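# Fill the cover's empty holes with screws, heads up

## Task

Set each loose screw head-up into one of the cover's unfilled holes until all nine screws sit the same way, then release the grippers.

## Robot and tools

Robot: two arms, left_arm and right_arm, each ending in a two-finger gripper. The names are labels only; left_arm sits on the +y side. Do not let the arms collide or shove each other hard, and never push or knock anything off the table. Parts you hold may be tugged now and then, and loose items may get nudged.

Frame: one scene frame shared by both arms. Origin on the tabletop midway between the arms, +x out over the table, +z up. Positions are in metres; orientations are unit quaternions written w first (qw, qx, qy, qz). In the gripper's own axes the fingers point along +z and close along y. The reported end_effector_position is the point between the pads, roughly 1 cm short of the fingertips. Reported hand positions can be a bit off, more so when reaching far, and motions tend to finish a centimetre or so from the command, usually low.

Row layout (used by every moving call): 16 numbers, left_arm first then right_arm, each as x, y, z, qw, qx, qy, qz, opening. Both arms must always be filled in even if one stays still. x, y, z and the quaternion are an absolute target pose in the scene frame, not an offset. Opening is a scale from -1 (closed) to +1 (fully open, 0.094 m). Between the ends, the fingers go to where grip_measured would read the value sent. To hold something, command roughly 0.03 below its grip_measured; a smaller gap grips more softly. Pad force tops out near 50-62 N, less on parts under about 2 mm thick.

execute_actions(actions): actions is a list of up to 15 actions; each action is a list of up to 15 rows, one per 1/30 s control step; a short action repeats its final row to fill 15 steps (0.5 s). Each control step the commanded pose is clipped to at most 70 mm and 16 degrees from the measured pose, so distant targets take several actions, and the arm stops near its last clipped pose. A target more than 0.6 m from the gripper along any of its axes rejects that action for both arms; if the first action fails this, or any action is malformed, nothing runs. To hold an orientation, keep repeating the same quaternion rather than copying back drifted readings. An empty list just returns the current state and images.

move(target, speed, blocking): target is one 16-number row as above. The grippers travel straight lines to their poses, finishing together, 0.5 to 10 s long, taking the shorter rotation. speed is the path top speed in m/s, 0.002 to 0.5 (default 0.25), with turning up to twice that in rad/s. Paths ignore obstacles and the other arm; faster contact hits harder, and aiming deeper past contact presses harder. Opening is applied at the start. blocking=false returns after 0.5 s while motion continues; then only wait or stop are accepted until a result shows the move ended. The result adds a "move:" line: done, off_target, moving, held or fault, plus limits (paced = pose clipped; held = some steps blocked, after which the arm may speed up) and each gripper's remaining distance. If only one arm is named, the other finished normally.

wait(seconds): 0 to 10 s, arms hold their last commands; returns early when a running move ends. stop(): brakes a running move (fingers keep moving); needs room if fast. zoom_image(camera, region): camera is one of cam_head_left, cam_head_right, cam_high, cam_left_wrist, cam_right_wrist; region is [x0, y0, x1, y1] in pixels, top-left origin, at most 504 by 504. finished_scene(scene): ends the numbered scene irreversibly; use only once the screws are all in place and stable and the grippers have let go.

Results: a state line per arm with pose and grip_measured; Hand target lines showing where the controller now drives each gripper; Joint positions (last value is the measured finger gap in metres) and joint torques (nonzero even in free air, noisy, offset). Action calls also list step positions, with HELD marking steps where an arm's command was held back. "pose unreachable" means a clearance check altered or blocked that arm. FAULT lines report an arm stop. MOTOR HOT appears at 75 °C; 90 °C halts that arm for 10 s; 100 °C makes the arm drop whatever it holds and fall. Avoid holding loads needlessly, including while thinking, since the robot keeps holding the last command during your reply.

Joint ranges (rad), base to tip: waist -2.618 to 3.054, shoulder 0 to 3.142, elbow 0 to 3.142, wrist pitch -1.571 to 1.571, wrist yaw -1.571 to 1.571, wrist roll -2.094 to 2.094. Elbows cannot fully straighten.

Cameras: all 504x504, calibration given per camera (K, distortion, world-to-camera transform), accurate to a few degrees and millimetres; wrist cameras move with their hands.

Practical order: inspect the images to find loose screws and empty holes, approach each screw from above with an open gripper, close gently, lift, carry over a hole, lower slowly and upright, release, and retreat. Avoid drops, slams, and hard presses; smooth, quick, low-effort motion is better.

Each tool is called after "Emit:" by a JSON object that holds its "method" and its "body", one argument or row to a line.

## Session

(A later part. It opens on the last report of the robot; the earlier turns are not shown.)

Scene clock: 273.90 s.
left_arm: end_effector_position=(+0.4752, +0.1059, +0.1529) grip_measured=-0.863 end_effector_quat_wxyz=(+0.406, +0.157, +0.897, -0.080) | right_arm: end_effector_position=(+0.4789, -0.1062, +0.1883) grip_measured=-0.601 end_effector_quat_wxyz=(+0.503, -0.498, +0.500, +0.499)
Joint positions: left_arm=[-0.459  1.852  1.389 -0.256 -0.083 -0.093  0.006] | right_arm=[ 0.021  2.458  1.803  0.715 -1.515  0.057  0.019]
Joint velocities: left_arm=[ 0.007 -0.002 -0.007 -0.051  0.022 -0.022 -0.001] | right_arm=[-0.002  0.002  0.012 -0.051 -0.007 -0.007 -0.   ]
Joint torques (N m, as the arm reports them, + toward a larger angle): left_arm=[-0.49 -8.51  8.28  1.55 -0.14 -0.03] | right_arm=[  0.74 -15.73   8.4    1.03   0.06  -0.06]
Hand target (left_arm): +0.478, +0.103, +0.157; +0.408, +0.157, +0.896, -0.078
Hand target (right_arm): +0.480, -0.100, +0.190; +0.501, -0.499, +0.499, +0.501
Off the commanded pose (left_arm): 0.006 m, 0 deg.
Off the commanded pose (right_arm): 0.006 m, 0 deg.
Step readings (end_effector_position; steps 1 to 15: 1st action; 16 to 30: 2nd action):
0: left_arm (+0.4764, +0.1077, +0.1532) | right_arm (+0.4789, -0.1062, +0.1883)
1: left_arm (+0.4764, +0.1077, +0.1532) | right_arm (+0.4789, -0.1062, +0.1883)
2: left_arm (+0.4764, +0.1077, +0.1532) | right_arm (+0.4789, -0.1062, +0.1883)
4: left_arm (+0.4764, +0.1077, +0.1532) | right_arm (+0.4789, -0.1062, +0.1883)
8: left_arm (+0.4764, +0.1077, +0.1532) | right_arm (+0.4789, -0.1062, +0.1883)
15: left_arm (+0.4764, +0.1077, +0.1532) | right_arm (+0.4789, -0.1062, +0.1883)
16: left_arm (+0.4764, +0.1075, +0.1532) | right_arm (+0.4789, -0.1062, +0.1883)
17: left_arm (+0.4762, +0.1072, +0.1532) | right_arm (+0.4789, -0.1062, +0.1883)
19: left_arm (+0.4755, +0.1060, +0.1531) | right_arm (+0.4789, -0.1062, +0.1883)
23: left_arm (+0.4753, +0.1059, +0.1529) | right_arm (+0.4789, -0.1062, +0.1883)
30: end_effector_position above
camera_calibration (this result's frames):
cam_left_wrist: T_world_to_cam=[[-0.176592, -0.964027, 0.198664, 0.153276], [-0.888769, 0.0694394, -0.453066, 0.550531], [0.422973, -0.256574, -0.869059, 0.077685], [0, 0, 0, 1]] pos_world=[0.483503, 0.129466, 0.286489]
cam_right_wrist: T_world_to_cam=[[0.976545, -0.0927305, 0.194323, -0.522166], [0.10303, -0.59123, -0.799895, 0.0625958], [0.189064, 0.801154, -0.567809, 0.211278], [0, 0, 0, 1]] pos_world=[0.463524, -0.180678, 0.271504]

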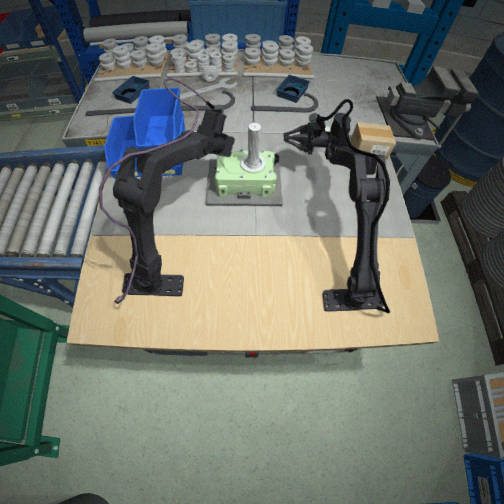

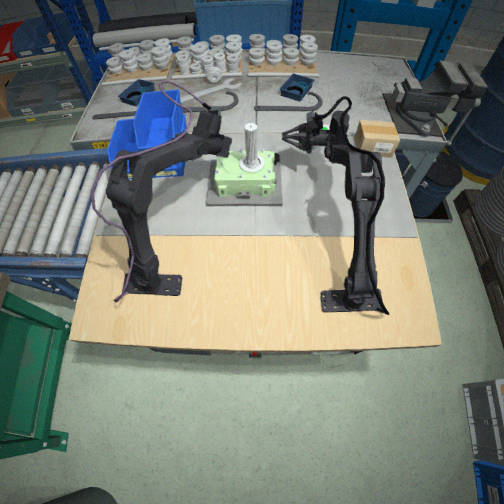

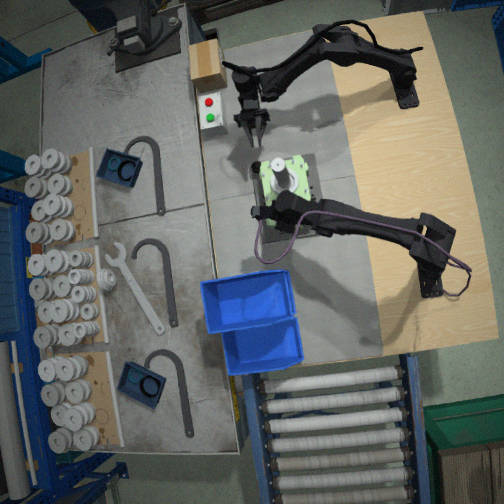

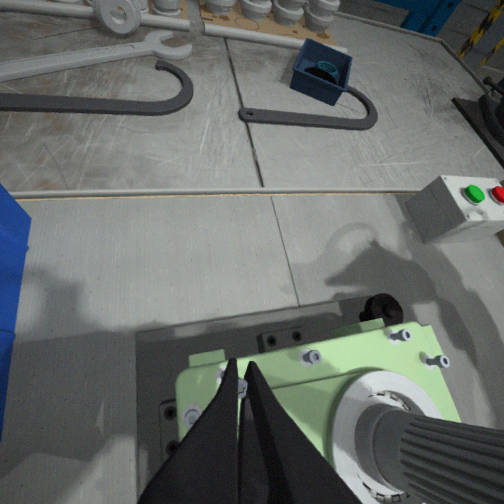

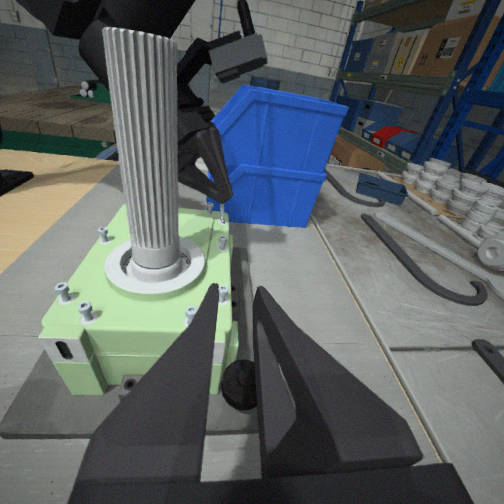

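Emit:
{"method": "execute_actions", "body": {
  "actions": [
    [[0.478,0.1025,0.157,0.408,0.157,0.896,-0.078,-0.84,0.48,-0.10,0.19,0.5,-0.5,0.5,0.5,-0.6]]
  ]
}}

Emit:
{"method": "zoom_image", "body": {
  "camera": "cam_right_wrist",
  "region": [160,150,280,270]
}}

Scene clock: 274.57 s.
left_arm: end_effector_position=(+0.4752, +0.1059, +0.1529) grip_measured=-0.834 end_effector_quat_wxyz=(+0.406, +0.157, +0.897, -0.080) | right_arm: end_effector_position=(+0.4789, -0.1062, +0.1883) grip_measured=-0.601 end_effector_quat_wxyz=(+0.503, -0.498, +0.500, +0.499)
Joint positions: left_arm=[-0.459  1.852  1.389 -0.256 -0.083 -0.093  0.008] | right_arm=[ 0.021  2.458  1.803  0.715 -1.515  0.057  0.019]
Joint velocities: left_arm=[ 0.002 -0.002 -0.007  0.066  0.022  0.037  0.   ] | right_arm=[ 0.002  0.012 -0.007 -0.022 -0.007 -0.022 -0.   ]
Joint torques (N m, as the arm reports them, + toward a larger angle): left_arm=[-0.53 -8.48  8.31  1.56 -0.14 -0.03] | right_arm=[  0.79 -15.74   8.43   1.02   0.07  -0.06]
Hand target (left_arm): +0.478, +0.103, +0.157; +0.408, +0.157, +0.896, -0.078
Hand target (right_arm): +0.480, -0.100, +0.190; +0.501, -0.499, +0.499, +0.501
Off the commanded pose (left_arm): 0.006 m, 0 deg.
Off the commanded pose (right_arm): 0.006 m, 0 deg.
Step readings (end_effector_position):
0: left_arm (+0.4752, +0.1059, +0.1529) | right_arm (+0.4789, -0.1062, +0.1883)
1: left_arm (+0.4752, +0.1059, +0.1529) | right_arm (+0.4789, -0.1062, +0.1883)
2: left_arm (+0.4752, +0.1059, +0.1529) | right_arm (+0.4789, -0.1062, +0.1883)
4: left_arm (+0.4752, +0.1059, +0.1529) | right_arm (+0.4789, -0.1062, +0.1883)
8: left_arm (+0.4752, +0.1059, +0.1529) | right_arm (+0.4789, -0.1062, +0.1883)
15: end_effector_position above
camera_calibration (this result's frames):
cam_left_wrist: T_world_to_cam=[[-0.176592, -0.964027, 0.198664, 0.153276], [-0.888769, 0.0694394, -0.453066, 0.550531], [0.422973, -0.256574, -0.869059, 0.077685], [0, 0, 0, 1]] pos_world=[0.483503, 0.129466, 0.286489]
cam_right_wrist: T_world_to_cam=[[0.976545, -0.0927305, 0.194323, -0.522166], [0.10303, -0.59123, -0.799895, 0.0625958], [0.189064, 0.801154, -0.567809, 0.211278], [0, 0, 0, 1]] pos_world=[0.463524, -0.180678, 0.271504]

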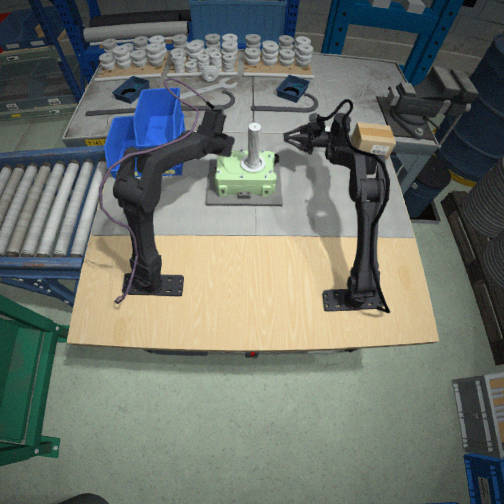

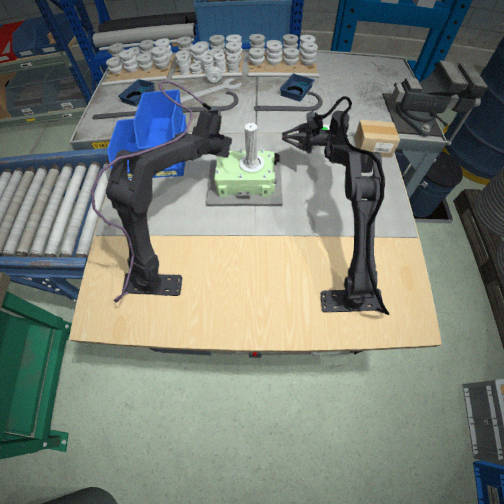

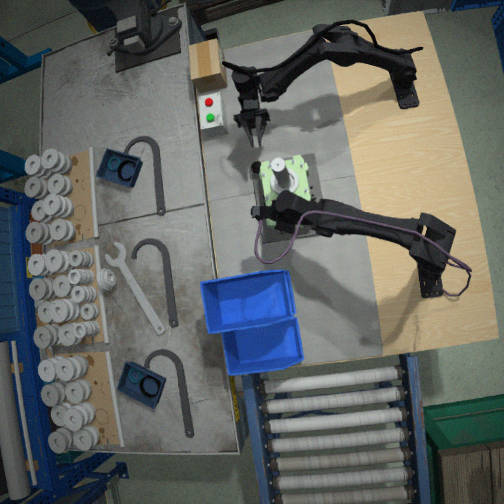

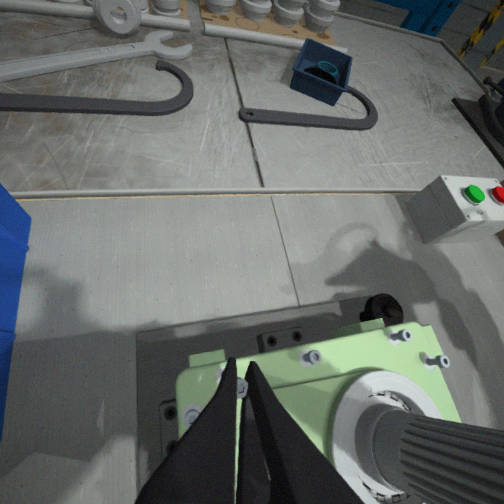

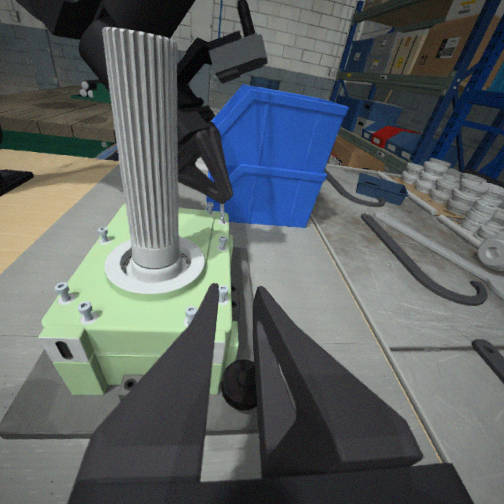

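Region (160, 150, 280, 270) of cam_right_wrist's 504x504 image, scaled by 4.200, with more detail than that image has.

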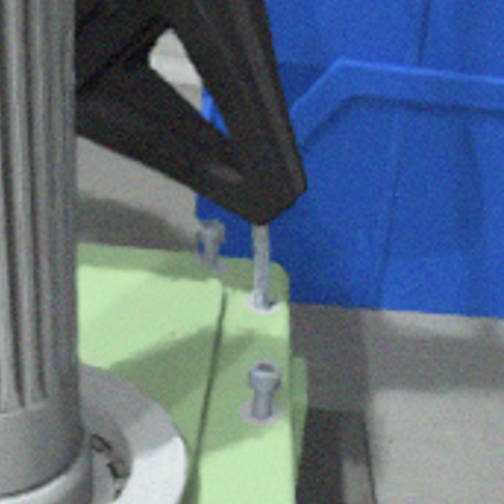

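Emit:
{"method": "execute_actions", "body": {
  "actions": [
    [[0.478,0.1025,0.157,0.408,0.157,0.896,-0.078,-1,0.48,-0.10,0.19,0.5,-0.5,0.5,0.5,-0.6]],
    [[0.477,0.104,0.150,0.400,0.157,0.90,-0.078,-1,0.48,-0.10,0.19,0.5,-0.5,0.5,0.5,-0.6]],
    [[0.477,0.104,0.145,0.400,0.157,0.90,-0.078,-1,0.48,-0.10,0.19,0.5,-0.5,0.5,0.5,-0.6]]
  ]
}}

Emit:
{"method": "zoom_image", "body": {
  "camera": "cam_right_wrist",
  "region": [160,150,280,270]
}}

Scene clock: 276.17 s.
left_arm: end_effector_position=(+0.4757, +0.1057, +0.1474) grip_measured=-0.863 end_effector_quat_wxyz=(+0.402, +0.157, +0.899, -0.078) | right_arm: end_effector_position=(+0.4789, -0.1062, +0.1883) grip_measured=-0.601 end_effector_quat_wxyz=(+0.503, -0.498, +0.500, +0.499)
Joint positions: left_arm=[-0.459  1.863  1.389 -0.256 -0.083 -0.093  0.006] | right_arm=[ 0.021  2.458  1.803  0.715 -1.515  0.057  0.019]
Joint velocities: left_arm=[-0.002  0.017 -0.007 -0.066 -0.007  0.037 -0.001] | right_arm=[-0.002 -0.022  0.002  0.007  0.007 -0.081  0.   ]
Joint torques (N m, as the arm reports them, + toward a larger angle): left_arm=[-0.19 -8.46  6.86  1.68 -0.07 -0.04] | right_arm=[  0.74 -15.72   8.38   1.02   0.08  -0.06]
Hand target (left_arm): +0.477, +0.104, +0.145; +0.400, +0.157, +0.900, -0.078
Hand target (right_arm): +0.480, -0.100, +0.190; +0.501, -0.499, +0.499, +0.501
Off the commanded pose (left_arm): 0.003 m, 0 deg.
Off the commanded pose (right_arm): 0.006 m, 0 deg.
Step readings (end_effector_position; steps 1 to 15: 1st action; 16 to 30: 2nd action; 31 to 45: 3rd action):
0: left_arm (+0.4752, +0.1059, +0.1529) | right_arm (+0.4789, -0.1062, +0.1883)
1: left_arm (+0.4752, +0.1059, +0.1529) | right_arm (+0.4789, -0.1062, +0.1883)
2: left_arm (+0.4752, +0.1059, +0.1529) | right_arm (+0.4789, -0.1062, +0.1883)
4: left_arm (+0.4752, +0.1059, +0.1529) | right_arm (+0.4789, -0.1062, +0.1883)
8: left_arm (+0.4752, +0.1059, +0.1529) | right_arm (+0.4789, -0.1062, +0.1883)
15: left_arm (+0.4752, +0.1059, +0.1529) | right_arm (+0.4789, -0.1062, +0.1883)
16: left_arm (+0.4752, +0.1060, +0.1528) | right_arm (+0.4789, -0.1062, +0.1883)
17: left_arm (+0.4751, +0.1060, +0.1527) | right_arm (+0.4789, -0.1062, +0.1883)
19: left_arm (+0.4750, +0.1061, +0.1525) | right_arm (+0.4789, -0.1062, +0.1883)
23: left_arm (+0.4750, +0.1061, +0.1525) | right_arm (+0.4789, -0.1062, +0.1883)
30: left_arm (+0.4750, +0.1061, +0.1525) | right_arm (+0.4789, -0.1062, +0.1883)
31: left_arm (+0.4750, +0.1061, +0.1521) | right_arm (+0.4789, -0.1062, +0.1883)
32: left_arm (+0.4751, +0.1060, +0.1514) | right_arm (+0.4789, -0.1062, +0.1883)
34: left_arm (+0.4752, +0.1059, +0.1491) | right_arm (+0.4789, -0.1062, +0.1883)
38: left_arm (+0.4757, +0.1057, +0.1474) | right_arm (+0.4789, -0.1062, +0.1883)
45: end_effector_position above
camera_calibration (this result's frames):
cam_left_wrist: T_world_to_cam=[[-0.174788, -0.96496, 0.195708, 0.153901], [-0.892875, 0.0715628, -0.444582, 0.548926], [0.414998, -0.252451, -0.874097, 0.0768114], [0, 0, 0, 1]] pos_world=[0.485145, 0.128617, 0.281063]
cam_right_wrist: T_world_to_cam=[[0.976545, -0.0927305, 0.194323, -0.522166], [0.10303, -0.59123, -0.799895, 0.0625958], [0.189064, 0.801154, -0.567809, 0.211278], [0, 0, 0, 1]] pos_world=[0.463524, -0.180678, 0.271504]

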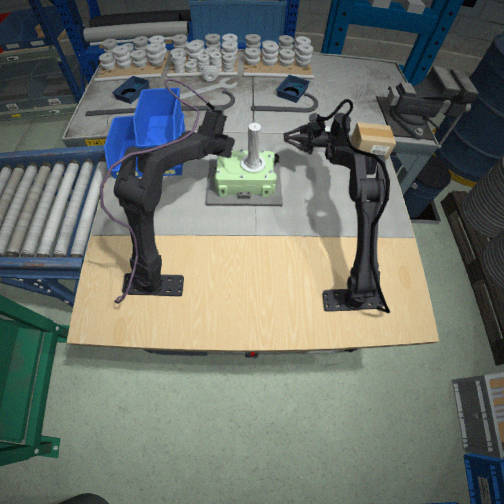

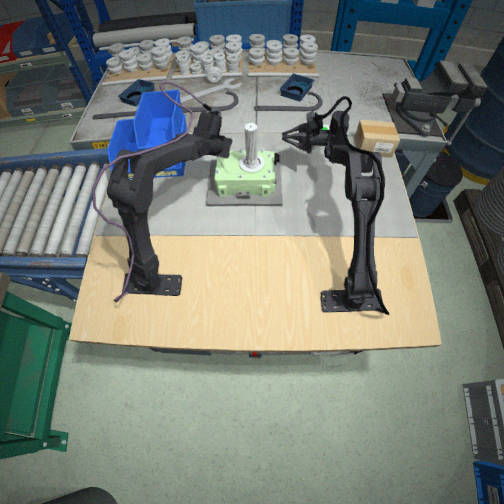

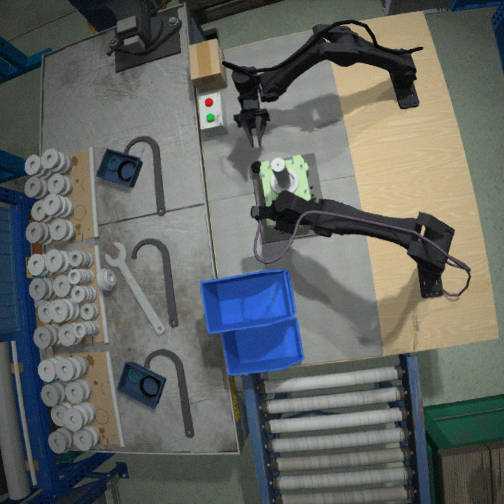

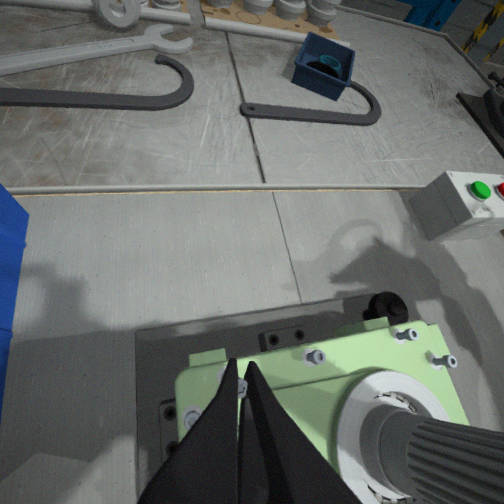

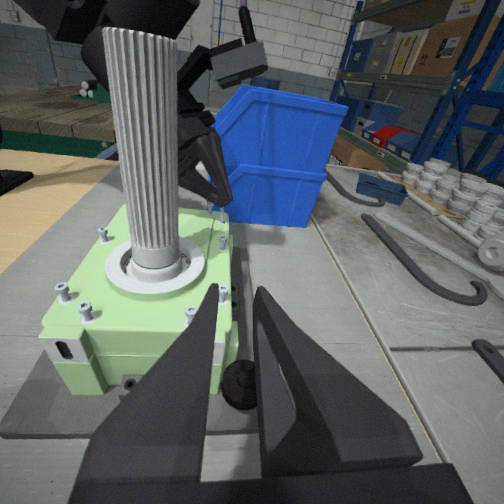

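Region (160, 150, 280, 270) of cam_right_wrist's 504x504 image, scaled by 4.200, with more detail than that image has.

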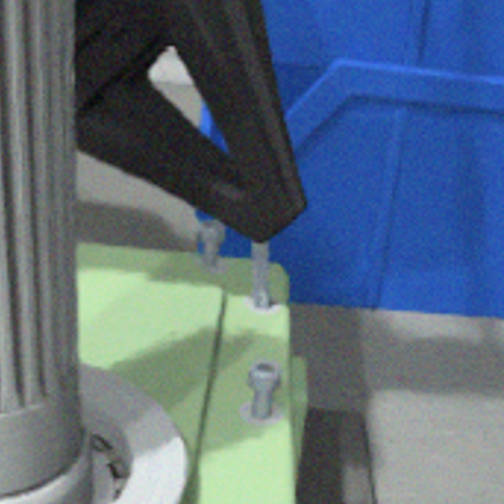

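In. Release and lift.

Emit:
{"method": "execute_actions", "body": {
  "actions": [
    [[0.477,0.104,0.145,0.400,0.157,0.90,-0.078,-0.6,0.48,-0.10,0.19,0.5,-0.5,0.5,0.5,-0.6]],
    [[0.47,0.108,0.18,0.400,0.157,0.90,-0.078,-0.6,0.48,-0.10,0.19,0.5,-0.5,0.5,0.5,-0.6]],
    [[0.46,0.11,0.20,0.400,0.157,0.90,-0.078,-0.6,0.48,-0.10,0.19,0.5,-0.5,0.5,0.5,-0.6]]
  ]
}}

Emit:
{"method": "zoom_image", "body": {
  "camera": "cam_right_wrist",
  "region": [160,150,280,270]
}}

Scene clock: 277.80 s.
left_arm: end_effector_position=(+0.4616, +0.1130, +0.1855) grip_measured=-0.602 end_effector_quat_wxyz=(+0.392, +0.159, +0.903, -0.075) | right_arm: end_effector_position=(+0.4789, -0.1062, +0.1883) grip_measured=-0.601 end_effector_quat_wxyz=(+0.503, -0.498, +0.500, +0.499)
Joint positions: left_arm=[-0.459  1.793  1.469 -0.43  -0.083 -0.093  0.019] | right_arm=[ 0.021  2.458  1.803  0.715 -1.515  0.057  0.019]
Joint velocities: left_arm=[-0.017 -0.022  0.007 -0.037 -0.037  0.022 -0.   ] | right_arm=[-0.002  0.007 -0.002 -0.066  0.037  0.022 -0.002]
Joint torques (N m, as the arm reports them, + toward a larger angle): left_arm=[-0.76 -9.98  8.04  1.48 -0.12 -0.08] | right_arm=[  0.76 -15.72   8.4    1.03   0.08  -0.06]
Hand target (left_arm): +0.460, +0.110, +0.200; +0.400, +0.157, +0.900, -0.078
Hand target (right_arm): +0.480, -0.100, +0.190; +0.501, -0.499, +0.499, +0.501
Off the commanded pose (left_arm): 0.015 m, 1 deg.
Off the commanded pose (right_arm): 0.006 m, 0 deg.
Step readings (end_effector_position; steps 1 to 15: 1st action; 16 to 30: 2nd action; 31 to 45: 3rd action):
0: left_arm (+0.4757, +0.1057, +0.1474) | right_arm (+0.4789, -0.1062, +0.1883)
1: left_arm (+0.4757, +0.1057, +0.1474) | right_arm (+0.4789, -0.1062, +0.1883)
2: left_arm (+0.4757, +0.1057, +0.1474) | right_arm (+0.4789, -0.1062, +0.1883)
4: left_arm (+0.4757, +0.1057, +0.1474) | right_arm (+0.4789, -0.1062, +0.1883)
8: left_arm (+0.4757, +0.1057, +0.1474) | right_arm (+0.4789, -0.1062, +0.1883)
15: left_arm (+0.4757, +0.1057, +0.1474) | right_arm (+0.4789, -0.1062, +0.1883)
16: left_arm (+0.4747, +0.1062, +0.1480) | right_arm (+0.4789, -0.1062, +0.1883)
17: left_arm (+0.4734, +0.1069, +0.1485) | right_arm (+0.4789, -0.1062, +0.1883)
19: left_arm (+0.4723, +0.1075, +0.1545) | right_arm (+0.4789, -0.1062, +0.1883)
23: left_arm (+0.4723, +0.1074, +0.1670) | right_arm (+0.4789, -0.1062, +0.1883)
30: left_arm (+0.4700, +0.1086, +0.1660) | right_arm (+0.4789, -0.1062, +0.1883)
31: left_arm (+0.4689, +0.1092, +0.1665) | right_arm (+0.4789, -0.1062, +0.1883)
32: left_arm (+0.4667, +0.1104, +0.1667) | right_arm (+0.4789, -0.1062, +0.1883)
34: left_arm (+0.4634, +0.1121, +0.1718) | right_arm (+0.4789, -0.1062, +0.1883)
38: left_arm (+0.4629, +0.1123, +0.1851) | right_arm (+0.4789, -0.1062, +0.1883)
45: end_effector_position above
camera_calibration (this result's frames):
cam_left_wrist: T_world_to_cam=[[-0.170876, -0.966983, 0.189066, 0.15065], [-0.901721, 0.076137, -0.425562, 0.552846], [0.397116, -0.243203, -0.884958, 0.127049], [0, 0, 0, 1]] pos_world=[0.473802, 0.134482, 0.31922]
cam_right_wrist: T_world_to_cam=[[0.976545, -0.0927305, 0.194323, -0.522166], [0.10303, -0.59123, -0.799895, 0.0625958], [0.189064, 0.801154, -0.567809, 0.211278], [0, 0, 0, 1]] pos_world=[0.463524, -0.180678, 0.271504]

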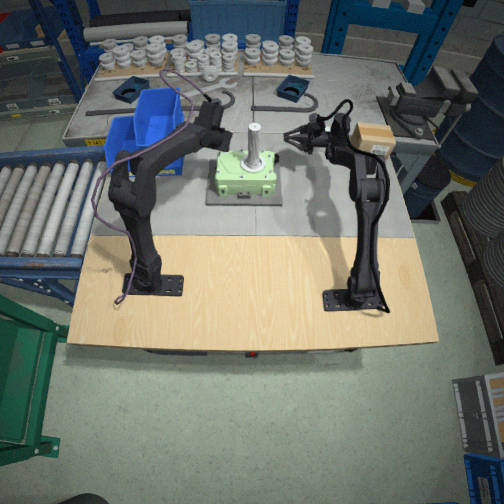

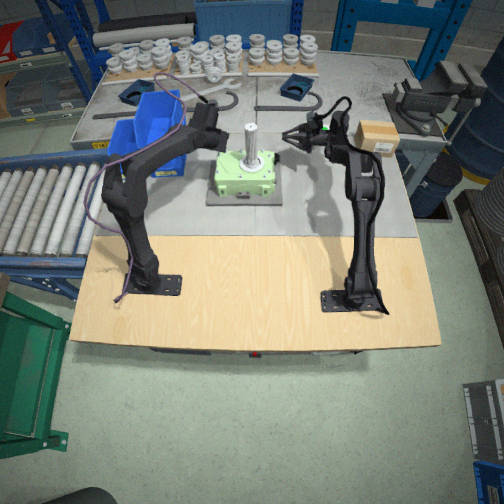

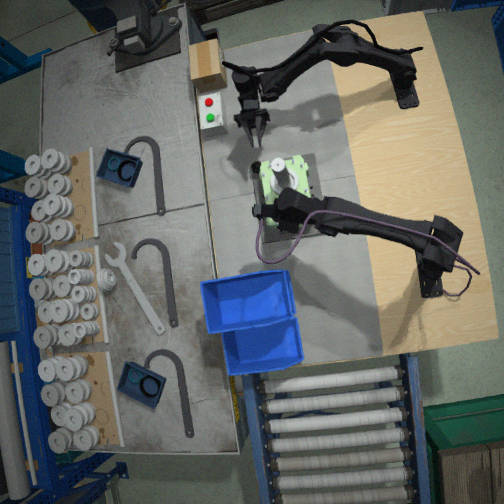

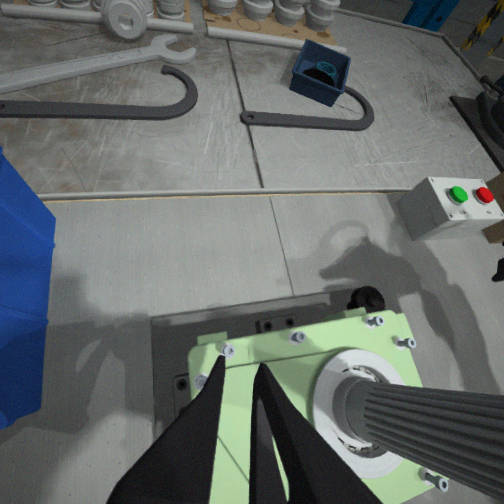

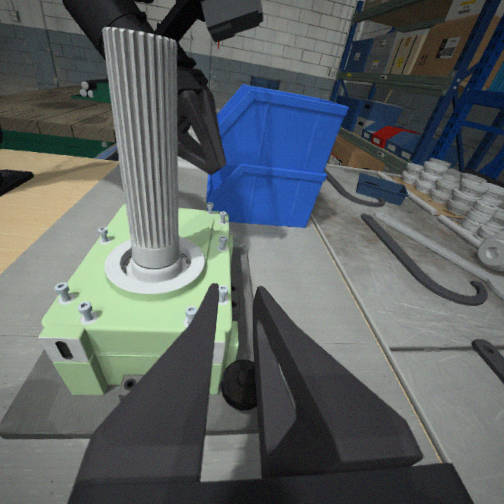

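Region (160, 150, 280, 270) of cam_right_wrist's 504x504 image, scaled by 4.200, with more detail than that image has.

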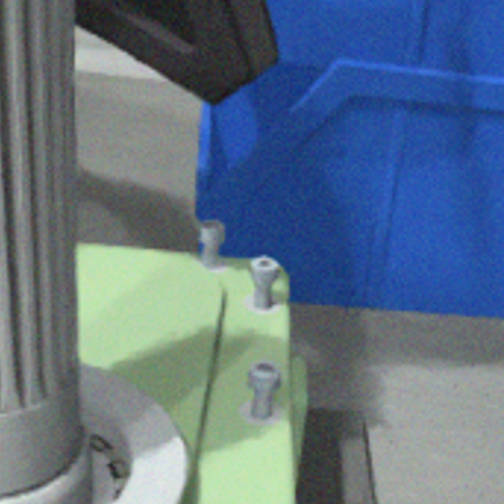

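Emit:
{"method": "finished_scene", "body": {
  "scene": 2
}}

The scene is finished: the task was done.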